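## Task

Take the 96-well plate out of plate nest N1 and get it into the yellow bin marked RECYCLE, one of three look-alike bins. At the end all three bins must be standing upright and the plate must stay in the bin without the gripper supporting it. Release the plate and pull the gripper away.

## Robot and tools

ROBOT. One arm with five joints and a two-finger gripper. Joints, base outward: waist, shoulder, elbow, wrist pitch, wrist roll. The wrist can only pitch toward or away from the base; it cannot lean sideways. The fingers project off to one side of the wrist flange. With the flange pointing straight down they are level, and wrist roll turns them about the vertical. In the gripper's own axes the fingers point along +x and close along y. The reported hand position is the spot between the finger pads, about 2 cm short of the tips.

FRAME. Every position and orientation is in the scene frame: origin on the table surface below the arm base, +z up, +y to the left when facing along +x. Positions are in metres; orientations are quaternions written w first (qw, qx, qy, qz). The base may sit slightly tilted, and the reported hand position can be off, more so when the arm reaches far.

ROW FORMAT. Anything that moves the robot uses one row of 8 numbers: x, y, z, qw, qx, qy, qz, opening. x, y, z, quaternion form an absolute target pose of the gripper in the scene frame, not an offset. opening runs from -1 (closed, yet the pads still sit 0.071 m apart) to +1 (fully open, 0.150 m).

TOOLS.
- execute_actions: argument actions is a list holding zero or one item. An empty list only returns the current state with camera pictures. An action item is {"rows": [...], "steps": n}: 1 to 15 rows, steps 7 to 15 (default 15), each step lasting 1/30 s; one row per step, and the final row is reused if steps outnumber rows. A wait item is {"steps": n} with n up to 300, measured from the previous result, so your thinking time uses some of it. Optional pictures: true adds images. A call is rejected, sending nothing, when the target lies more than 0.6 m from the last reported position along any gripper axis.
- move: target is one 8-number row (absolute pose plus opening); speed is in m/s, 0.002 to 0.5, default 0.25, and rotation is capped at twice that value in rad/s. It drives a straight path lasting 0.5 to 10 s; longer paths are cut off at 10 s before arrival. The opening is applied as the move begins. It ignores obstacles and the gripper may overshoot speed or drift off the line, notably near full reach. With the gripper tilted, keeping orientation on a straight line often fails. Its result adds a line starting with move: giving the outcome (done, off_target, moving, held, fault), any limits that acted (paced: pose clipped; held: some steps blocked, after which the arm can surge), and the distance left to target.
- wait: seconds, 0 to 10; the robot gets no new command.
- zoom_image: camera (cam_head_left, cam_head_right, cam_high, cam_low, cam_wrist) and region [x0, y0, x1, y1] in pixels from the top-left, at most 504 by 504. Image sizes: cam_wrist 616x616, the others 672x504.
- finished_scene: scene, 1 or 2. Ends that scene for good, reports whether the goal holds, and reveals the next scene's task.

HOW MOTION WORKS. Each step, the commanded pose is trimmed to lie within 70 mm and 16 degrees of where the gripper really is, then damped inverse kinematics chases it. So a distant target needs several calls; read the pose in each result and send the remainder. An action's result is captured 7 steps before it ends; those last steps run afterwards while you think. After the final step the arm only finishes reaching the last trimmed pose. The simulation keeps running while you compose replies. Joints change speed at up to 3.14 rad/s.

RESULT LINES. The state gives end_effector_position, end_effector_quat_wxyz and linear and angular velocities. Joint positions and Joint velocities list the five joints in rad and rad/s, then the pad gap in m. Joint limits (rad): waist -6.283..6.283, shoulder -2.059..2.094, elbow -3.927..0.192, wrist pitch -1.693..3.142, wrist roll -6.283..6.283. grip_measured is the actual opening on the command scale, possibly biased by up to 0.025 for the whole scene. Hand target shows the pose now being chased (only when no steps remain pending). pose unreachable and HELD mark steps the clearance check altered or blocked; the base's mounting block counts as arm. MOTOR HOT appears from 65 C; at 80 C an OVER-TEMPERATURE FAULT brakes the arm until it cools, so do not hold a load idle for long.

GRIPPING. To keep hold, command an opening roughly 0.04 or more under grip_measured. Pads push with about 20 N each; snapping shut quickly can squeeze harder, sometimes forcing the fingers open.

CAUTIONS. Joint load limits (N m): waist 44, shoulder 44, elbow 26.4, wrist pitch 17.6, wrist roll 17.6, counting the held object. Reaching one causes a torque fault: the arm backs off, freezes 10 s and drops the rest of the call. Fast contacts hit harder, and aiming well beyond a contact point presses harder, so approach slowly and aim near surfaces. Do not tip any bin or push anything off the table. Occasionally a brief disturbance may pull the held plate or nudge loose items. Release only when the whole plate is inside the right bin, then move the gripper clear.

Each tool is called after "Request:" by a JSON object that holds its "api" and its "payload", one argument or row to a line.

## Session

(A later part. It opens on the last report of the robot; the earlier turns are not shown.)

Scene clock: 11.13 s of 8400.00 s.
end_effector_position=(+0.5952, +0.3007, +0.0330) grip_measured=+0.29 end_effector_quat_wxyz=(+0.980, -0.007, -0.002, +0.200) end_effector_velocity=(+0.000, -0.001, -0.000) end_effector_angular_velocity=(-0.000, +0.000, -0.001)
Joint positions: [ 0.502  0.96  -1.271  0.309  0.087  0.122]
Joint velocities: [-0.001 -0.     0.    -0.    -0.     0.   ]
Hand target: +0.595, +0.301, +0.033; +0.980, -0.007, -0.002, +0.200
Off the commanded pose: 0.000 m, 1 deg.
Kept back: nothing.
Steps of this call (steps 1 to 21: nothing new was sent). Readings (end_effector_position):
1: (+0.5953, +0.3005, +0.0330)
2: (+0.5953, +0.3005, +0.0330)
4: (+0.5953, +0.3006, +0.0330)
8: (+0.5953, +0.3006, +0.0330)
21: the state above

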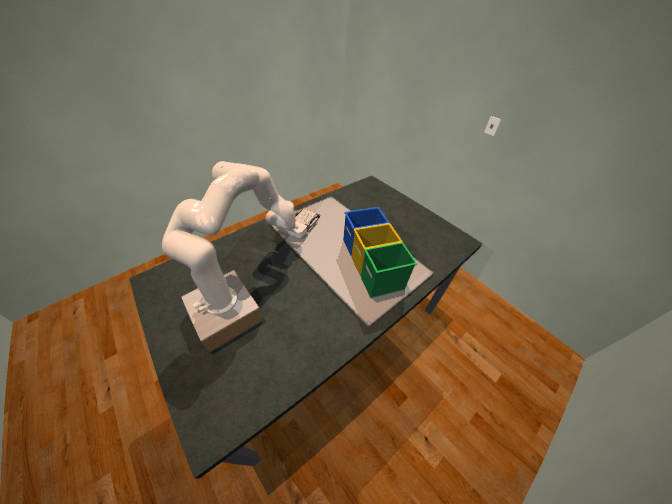

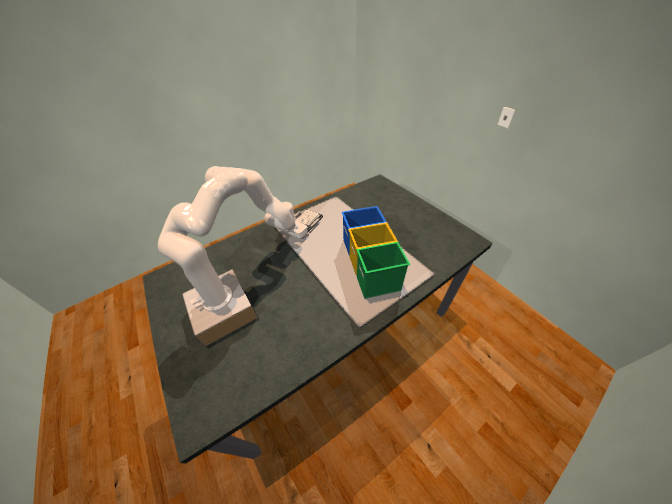

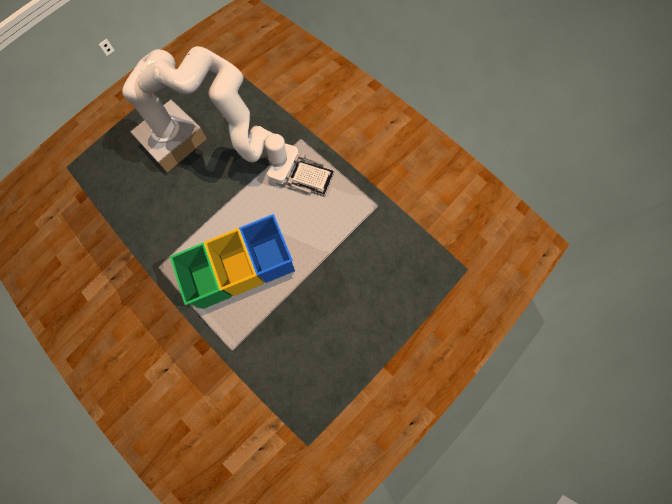

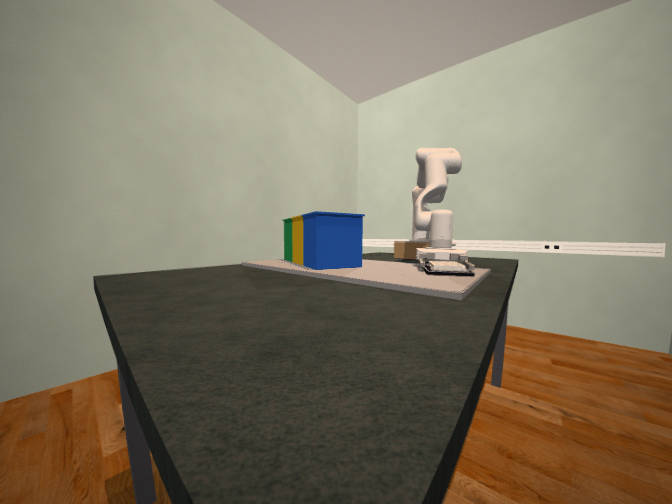

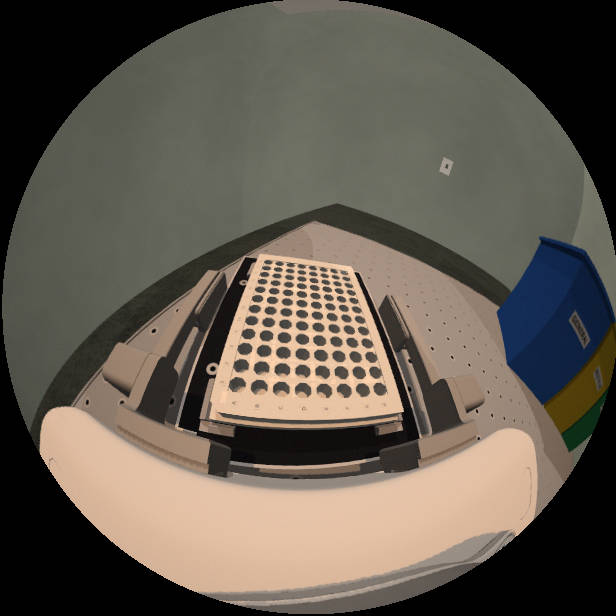

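Fingers are stuck on the nest, so I'll raise slightly.

Request:
{"api": "move", "payload": {
  "target": [0.595,0.301,0.039,0.98,0,0,0.2,-0.8],
  "speed": 0.01
}}

Request:
{"api": "wait", "payload": {
  "seconds": 0.5
}}

Scene clock: 12.37 s of 8400.00 s.
end_effector_position=(+0.5953, +0.3010, +0.0392) grip_measured=-0.62 end_effector_quat_wxyz=(+0.980, -0.007, -0.003, +0.200) end_effector_velocity=(-0.000, -0.000, +0.000) end_effector_angular_velocity=(-0.001, +0.001, +0.000)
Joint positions: [ 0.502  0.942 -1.261  0.316  0.086  0.086]
Joint velocities: [-0.    -0.002  0.002  0.002 -0.    -0.   ]
Hand target: +0.595, +0.301, +0.039; +0.980, -0.007, -0.002, +0.200
Off the commanded pose: 0.000 m, 1 deg.
Kept back: nothing.
move: done

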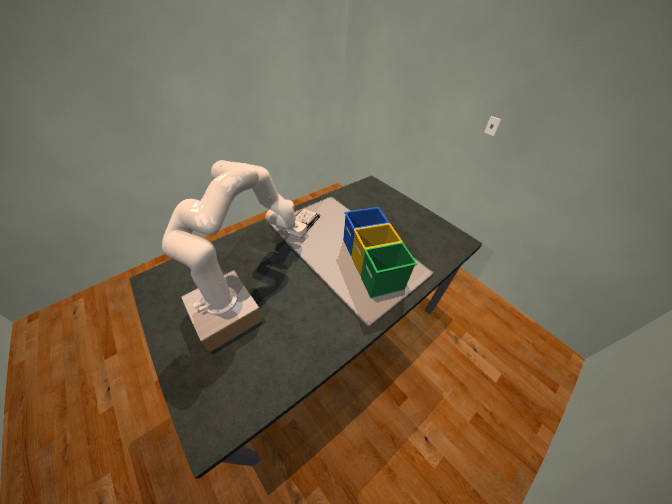

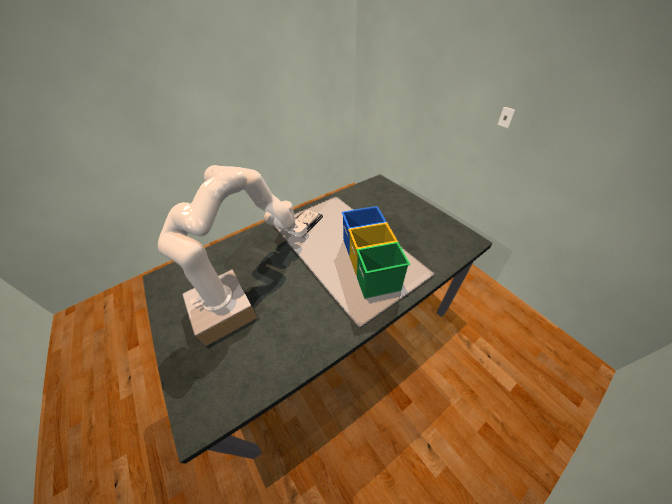

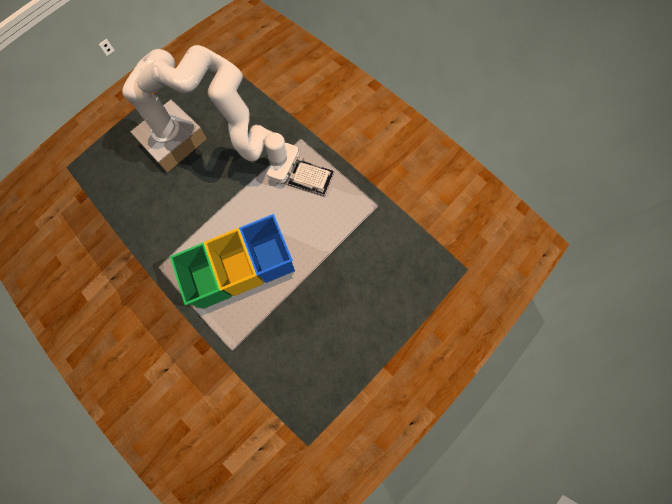

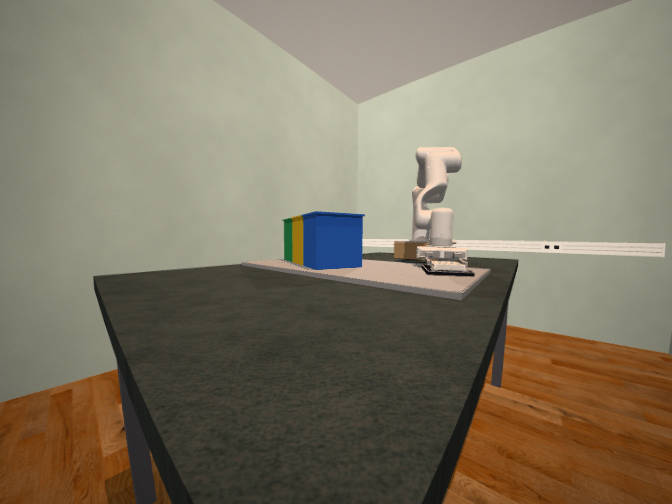

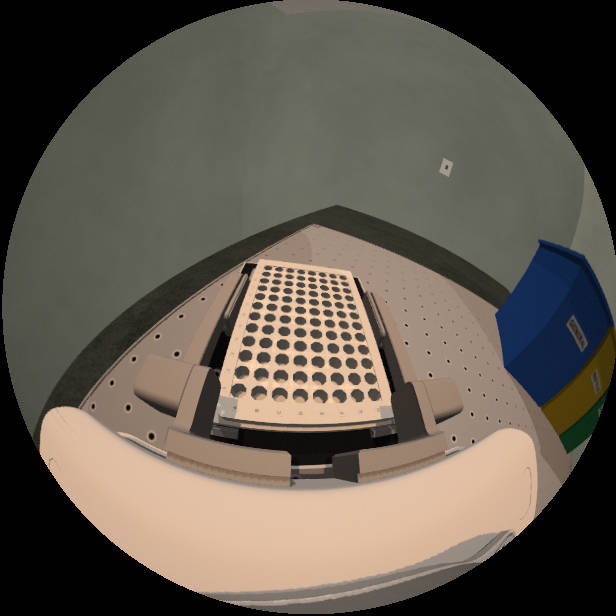

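Scene clock: 12.87 s of 8400.00 s.
end_effector_position=(+0.5951, +0.3010, +0.0391) grip_measured=-0.62 end_effector_quat_wxyz=(+0.980, -0.007, -0.002, +0.200) end_effector_velocity=(+0.000, -0.001, -0.000) end_effector_angular_velocity=(-0.000, +0.001, -0.001)
Joint positions: [ 0.502  0.942 -1.261  0.316  0.086  0.086]
Joint velocities: [-0.002  0.     0.     0.    -0.     0.   ]
Hand target: +0.595, +0.301, +0.039; +0.980, -0.007, -0.002, +0.200
Off the commanded pose: 0.000 m, 1 deg.
Kept back: nothing.
Steps of this call (steps 1 to 15: nothing new was sent). Readings (end_effector_position):
1: (+0.5952, +0.3010, +0.0392)
2: (+0.5952, +0.3010, +0.0392)
4: (+0.5952, +0.3010, +0.0392)
8: (+0.5952, +0.3010, +0.0392)
15: the state above

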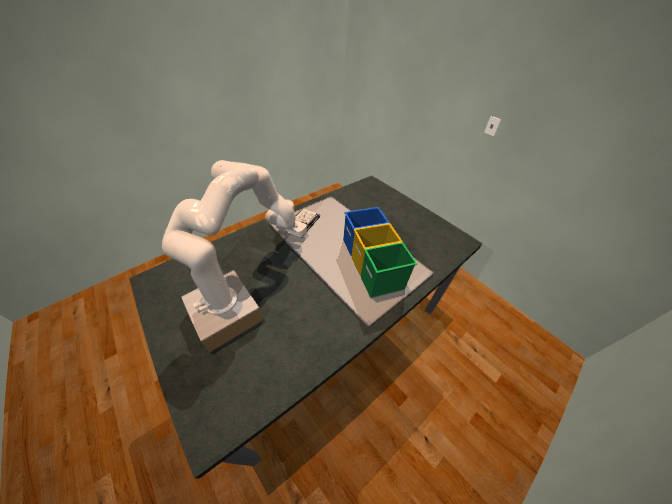

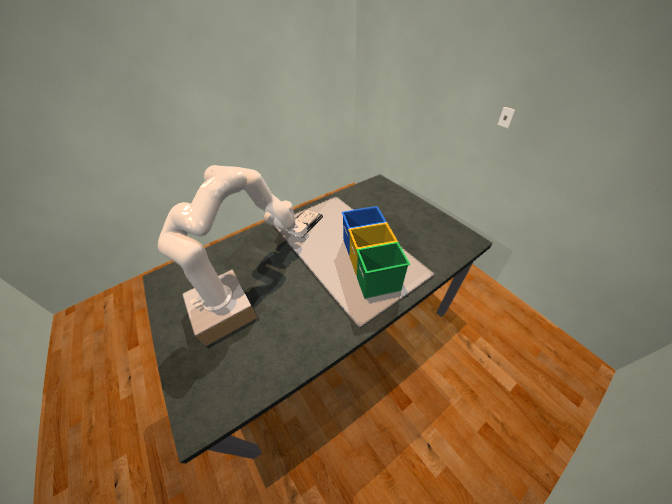

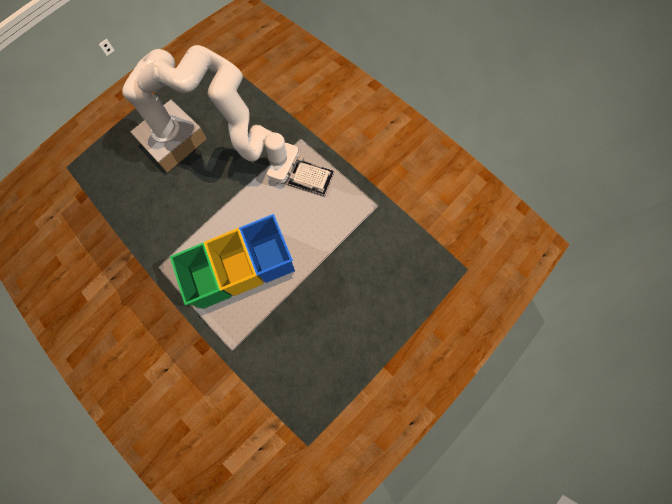

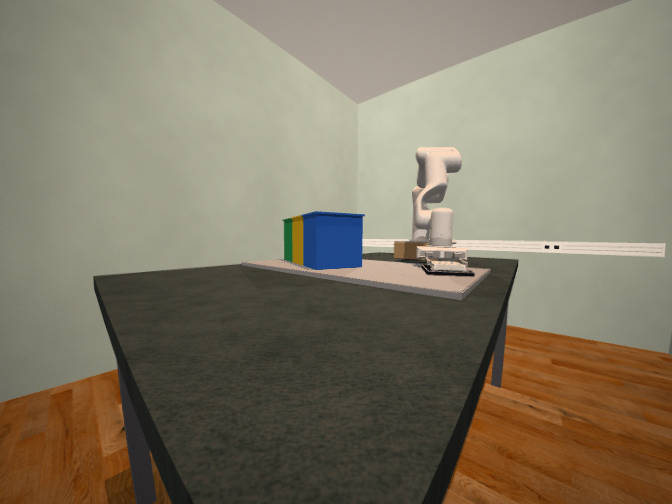

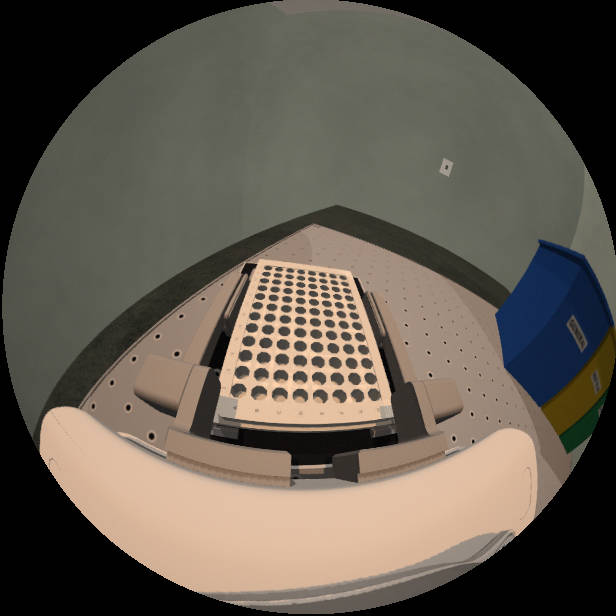

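Request:
{"api": "move", "payload": {
  "target": [0.55,0.28,0.29,0.98,0,0,0.2,-0.8],
  "speed": 0.12
}}

Request:
{"api": "move", "payload": {
  "target": [0.6,-0.16,0.29,0.9925,0,0,-0.122,-0.8],
  "speed": 0.2
}}

Request:
{"api": "move", "payload": {
  "target": [0.67,-0.17,0.27,0.933,0.042,0.339,-0.115,-0.8],
  "speed": 0.08
}}

Request:
{"api": "zoom_image", "payload": {
  "camera": "cam_high",
  "region": [100,150,350,340]
}}

Scene clock: 15.87 s of 8400.00 s.
end_effector_position=(+0.5501, +0.2799, +0.2897) grip_measured=-0.63 end_effector_quat_wxyz=(+0.980, -0.008, -0.002, +0.200) end_effector_velocity=(-0.000, +0.000, +0.004) end_effector_angular_velocity=(+0.001, -0.002, +0.001)
Joint positions: [ 0.499  0.173 -0.926  0.751  0.083  0.086]
Joint velocities: [ 0.    -0.007 -0.002  0.007 -0.     0.   ]
Hand target: +0.550, +0.280, +0.290; +0.980, -0.007, -0.002, +0.200
Off the commanded pose: 0.000 m, 1 deg.
Kept back: nothing.
move: done

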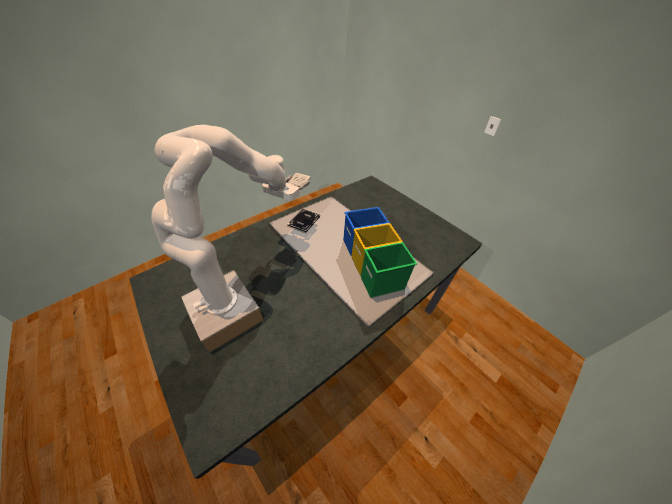

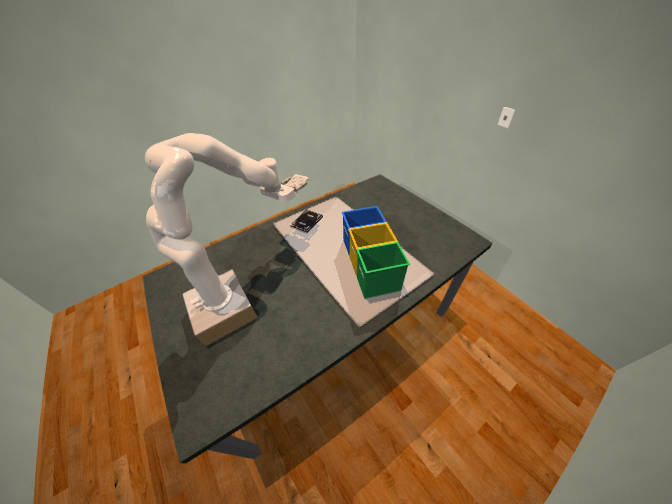

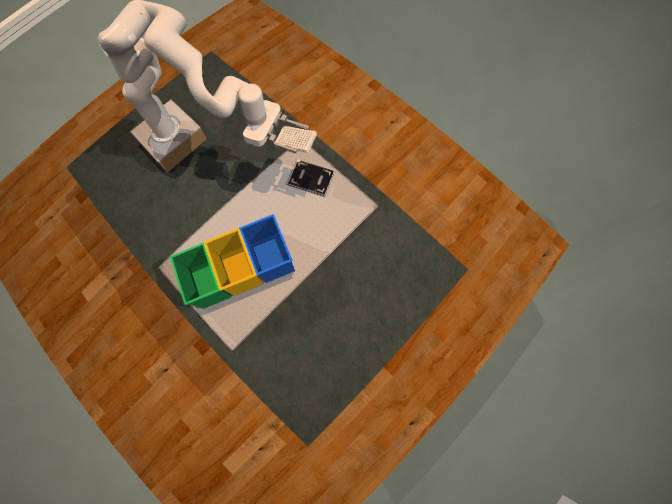

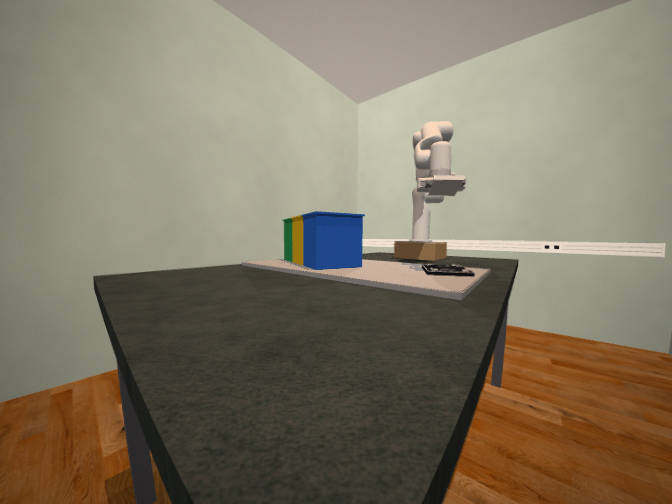

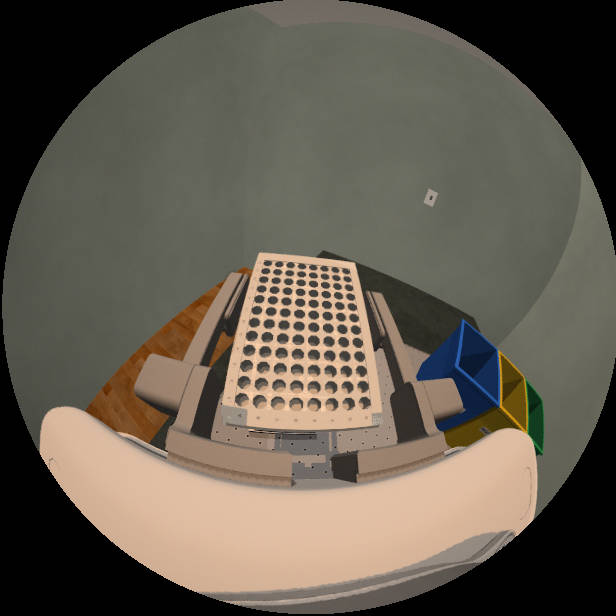

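Scene clock: 18.60 s of 8400.00 s.
end_effector_position=(+0.6010, -0.1601, +0.2900) grip_measured=-0.63 end_effector_quat_wxyz=(+0.993, -0.006, +0.001, -0.122) end_effector_velocity=(+0.001, -0.001, -0.000) end_effector_angular_velocity=(+0.000, +0.001, -0.002)
Joint positions: [-0.258  0.205 -0.955  0.759 -0.027  0.086]
Joint velocities: [-0.002  0.003 -0.004  0.002 -0.    -0.   ]
Hand target: +0.601, -0.160, +0.290; +0.993, -0.006, +0.001, -0.122
Off the commanded pose: 0.001 m, 1 deg.
Kept back: nothing.
move: done

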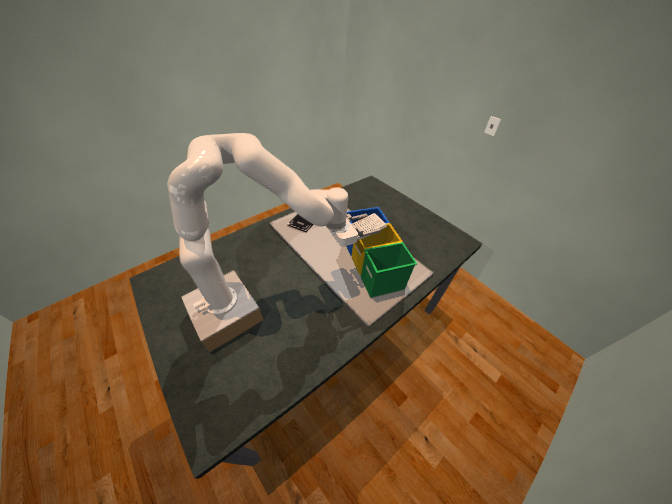

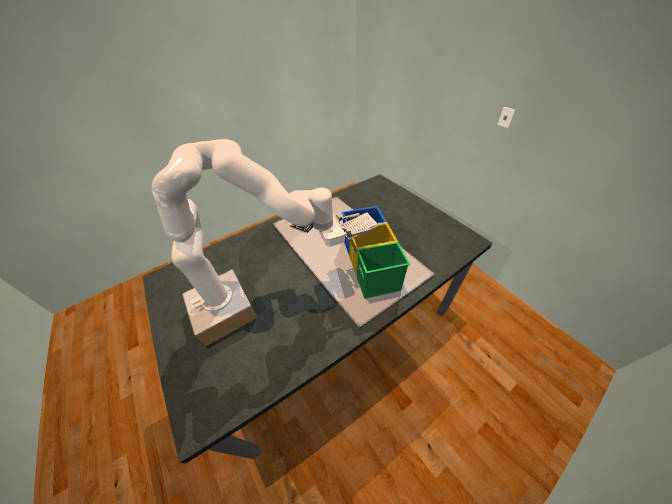

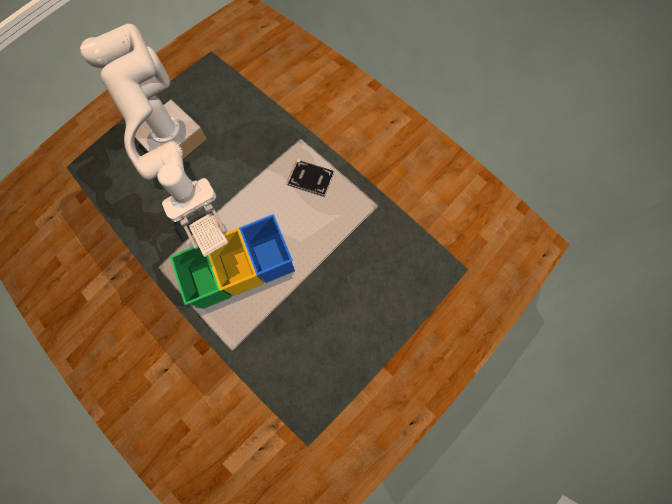

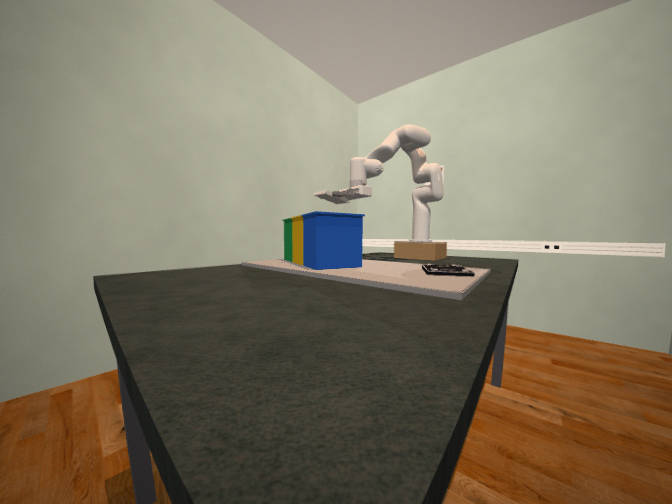

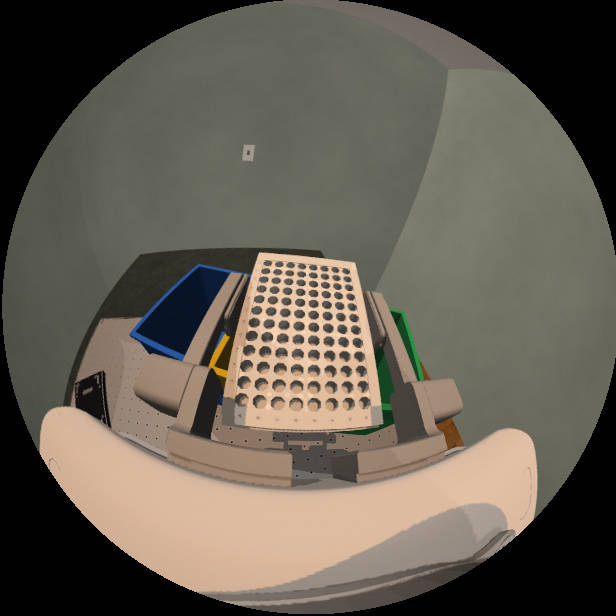

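Scene clock: 23.40 s of 8400.00 s.
end_effector_position=(+0.6691, -0.1697, +0.2697) grip_measured=-0.66 end_effector_quat_wxyz=(+0.934, +0.040, +0.337, -0.114) end_effector_velocity=(+0.002, -0.000, +0.001) end_effector_angular_velocity=(+0.006, +0.023, +0.000)
Joint positions: [-0.242  0.984 -2.46   2.177 -0.018  0.084]
Joint velocities: [ 0.     0.103 -0.19   0.11  -0.     0.   ]
Hand target: +0.669, -0.170, +0.270; +0.933, +0.040, +0.338, -0.114
Off the commanded pose: 0.001 m, 0 deg.
Kept back: nothing.
move: done

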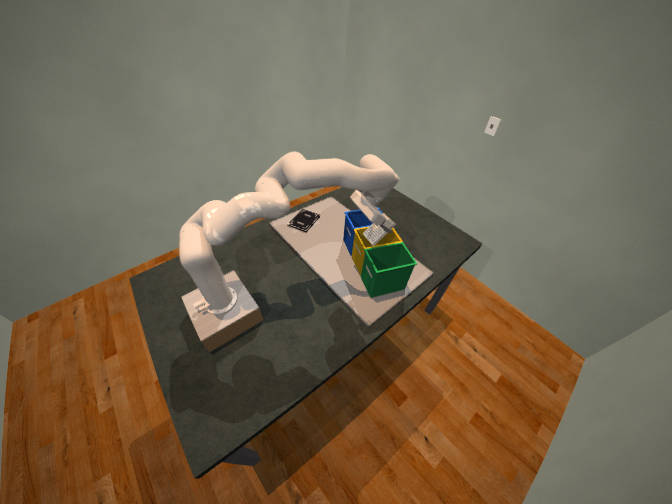

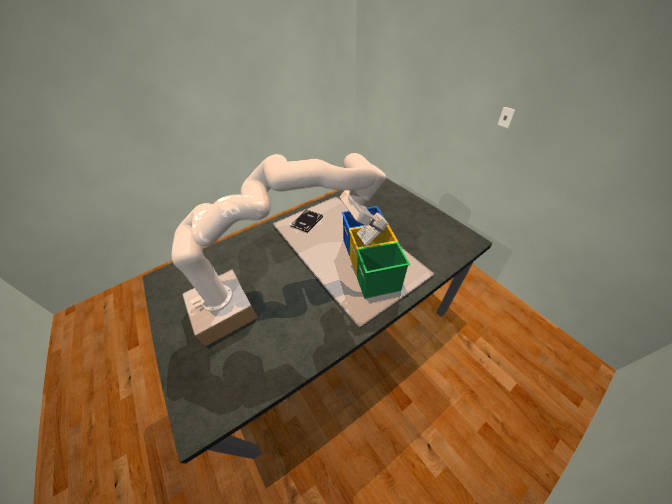

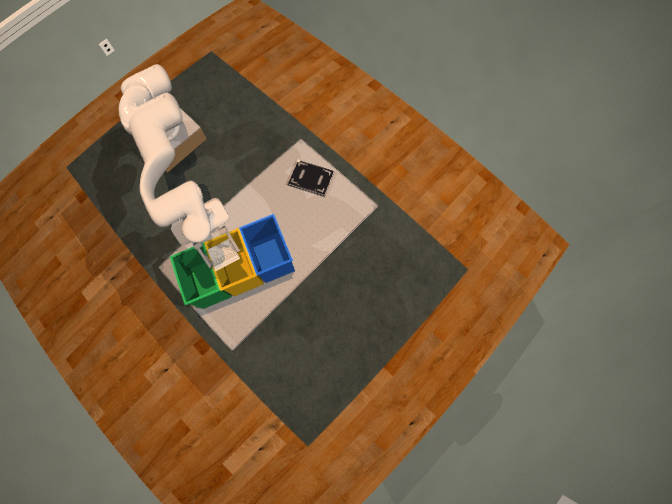

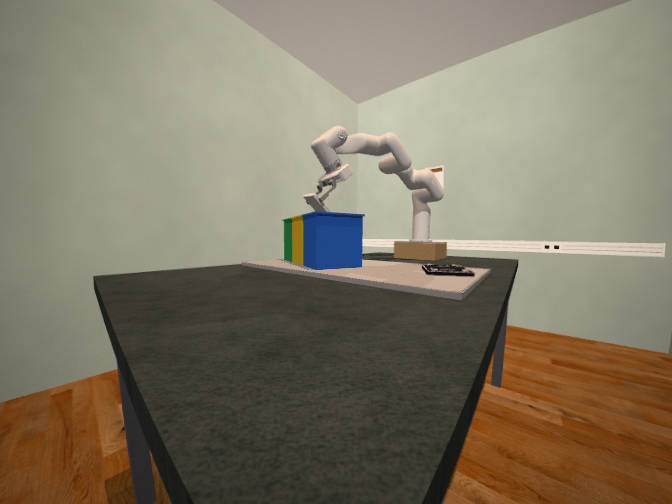

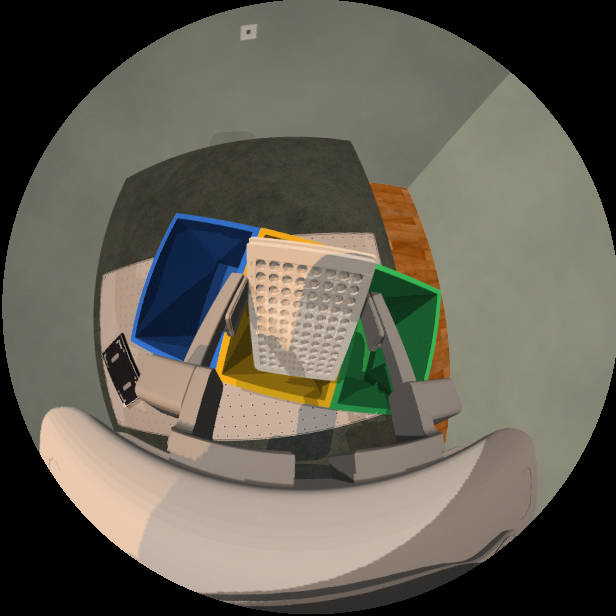

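Region (100, 150, 350, 340) of cam_high's 672x504 image, scaled by 2.016, with more detail than that image has; it fills the top 383 rows of this view, and the rest is white.

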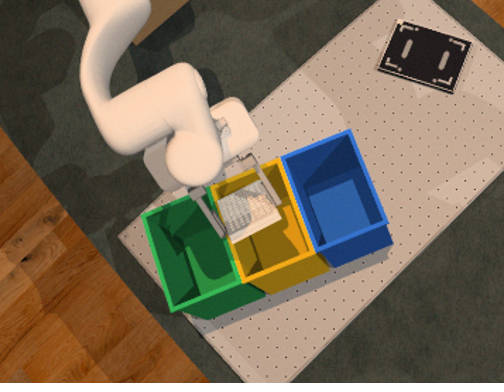

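Request:
{"api": "move", "payload": {
  "target": [0.675,-0.155,0.255,0.933,0.042,0.339,-0.115,-0.8],
  "speed": 0.03
}}

Request:
{"api": "zoom_image", "payload": {
  "camera": "cam_head_left",
  "region": [300,150,460,300]
}}

Scene clock: 24.70 s of 8400.00 s.
end_effector_position=(+0.6749, -0.1553, +0.2552) grip_measured=-0.66 end_effector_quat_wxyz=(+0.933, +0.033, +0.340, -0.110) end_effector_velocity=(+0.000, -0.001, +0.000) end_effector_angular_velocity=(-0.001, -0.003, -0.001)
Joint positions: [-0.216  1.002 -2.451  2.154  0.     0.084]
Joint velocities: [-0.001 -0.004  0.006 -0.006  0.001  0.   ]
Hand target: +0.675, -0.155, +0.255; +0.933, +0.033, +0.340, -0.110
Off the commanded pose: 0.000 m, 1 deg.
Kept back: nothing.
move: done

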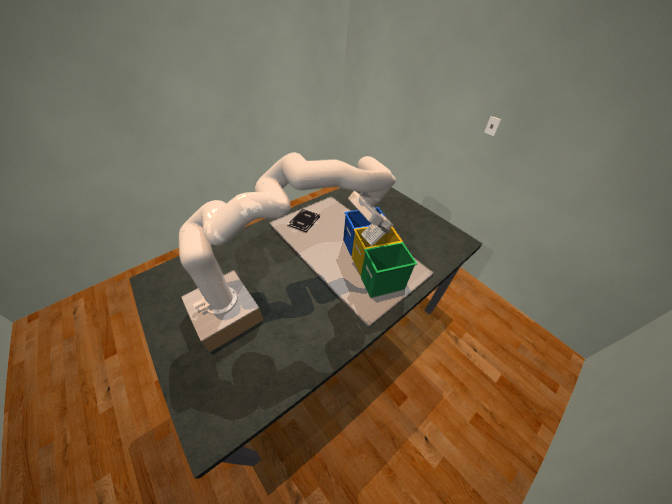

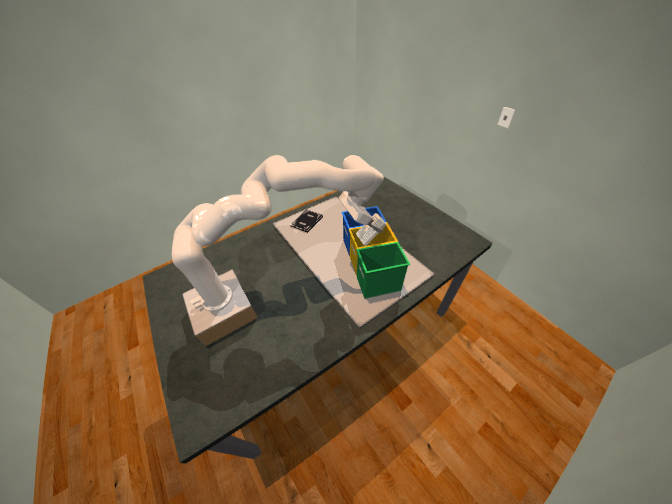

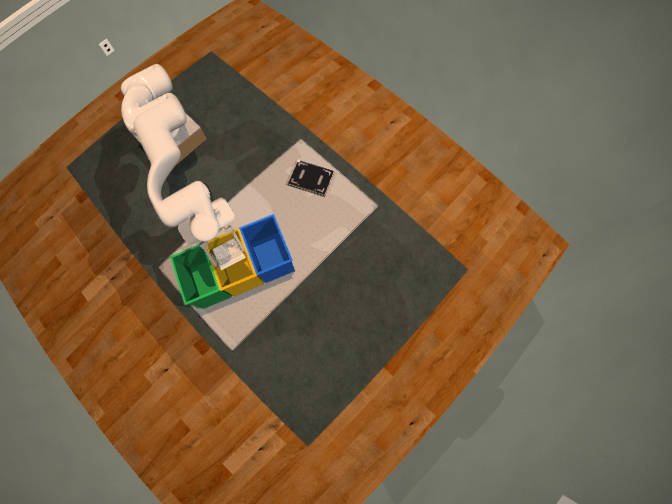

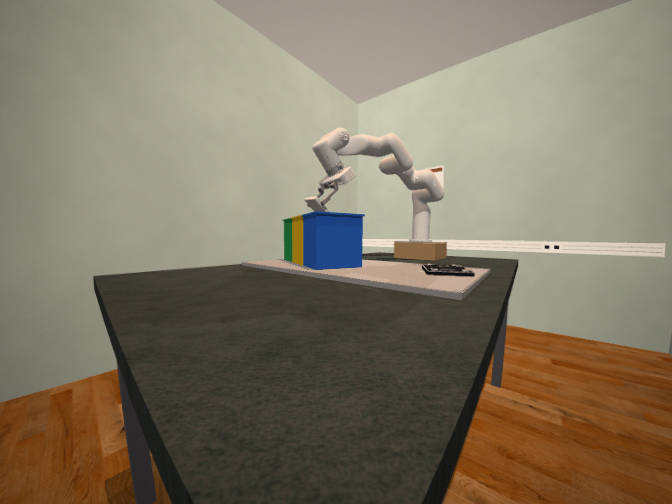

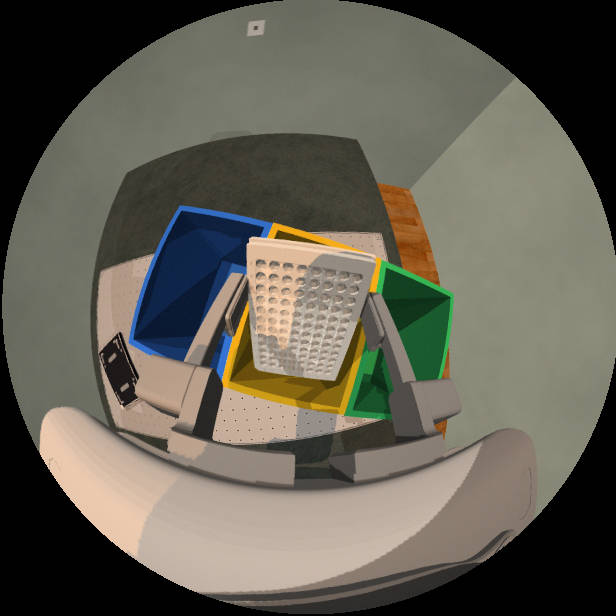

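Region (300, 150, 460, 300) of cam_head_left's 672x504 image, scaled by 3.150, with more detail than that image has; it fills the top 472 rows of this view, and the rest is white.

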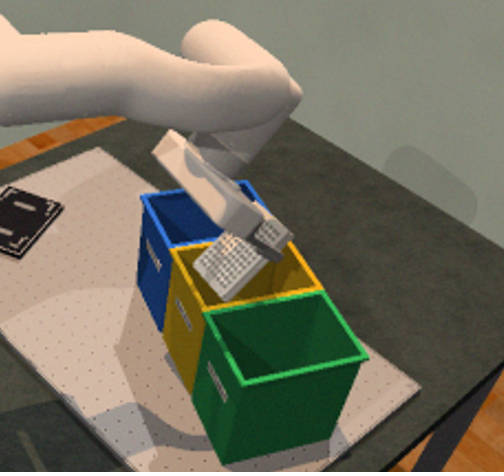

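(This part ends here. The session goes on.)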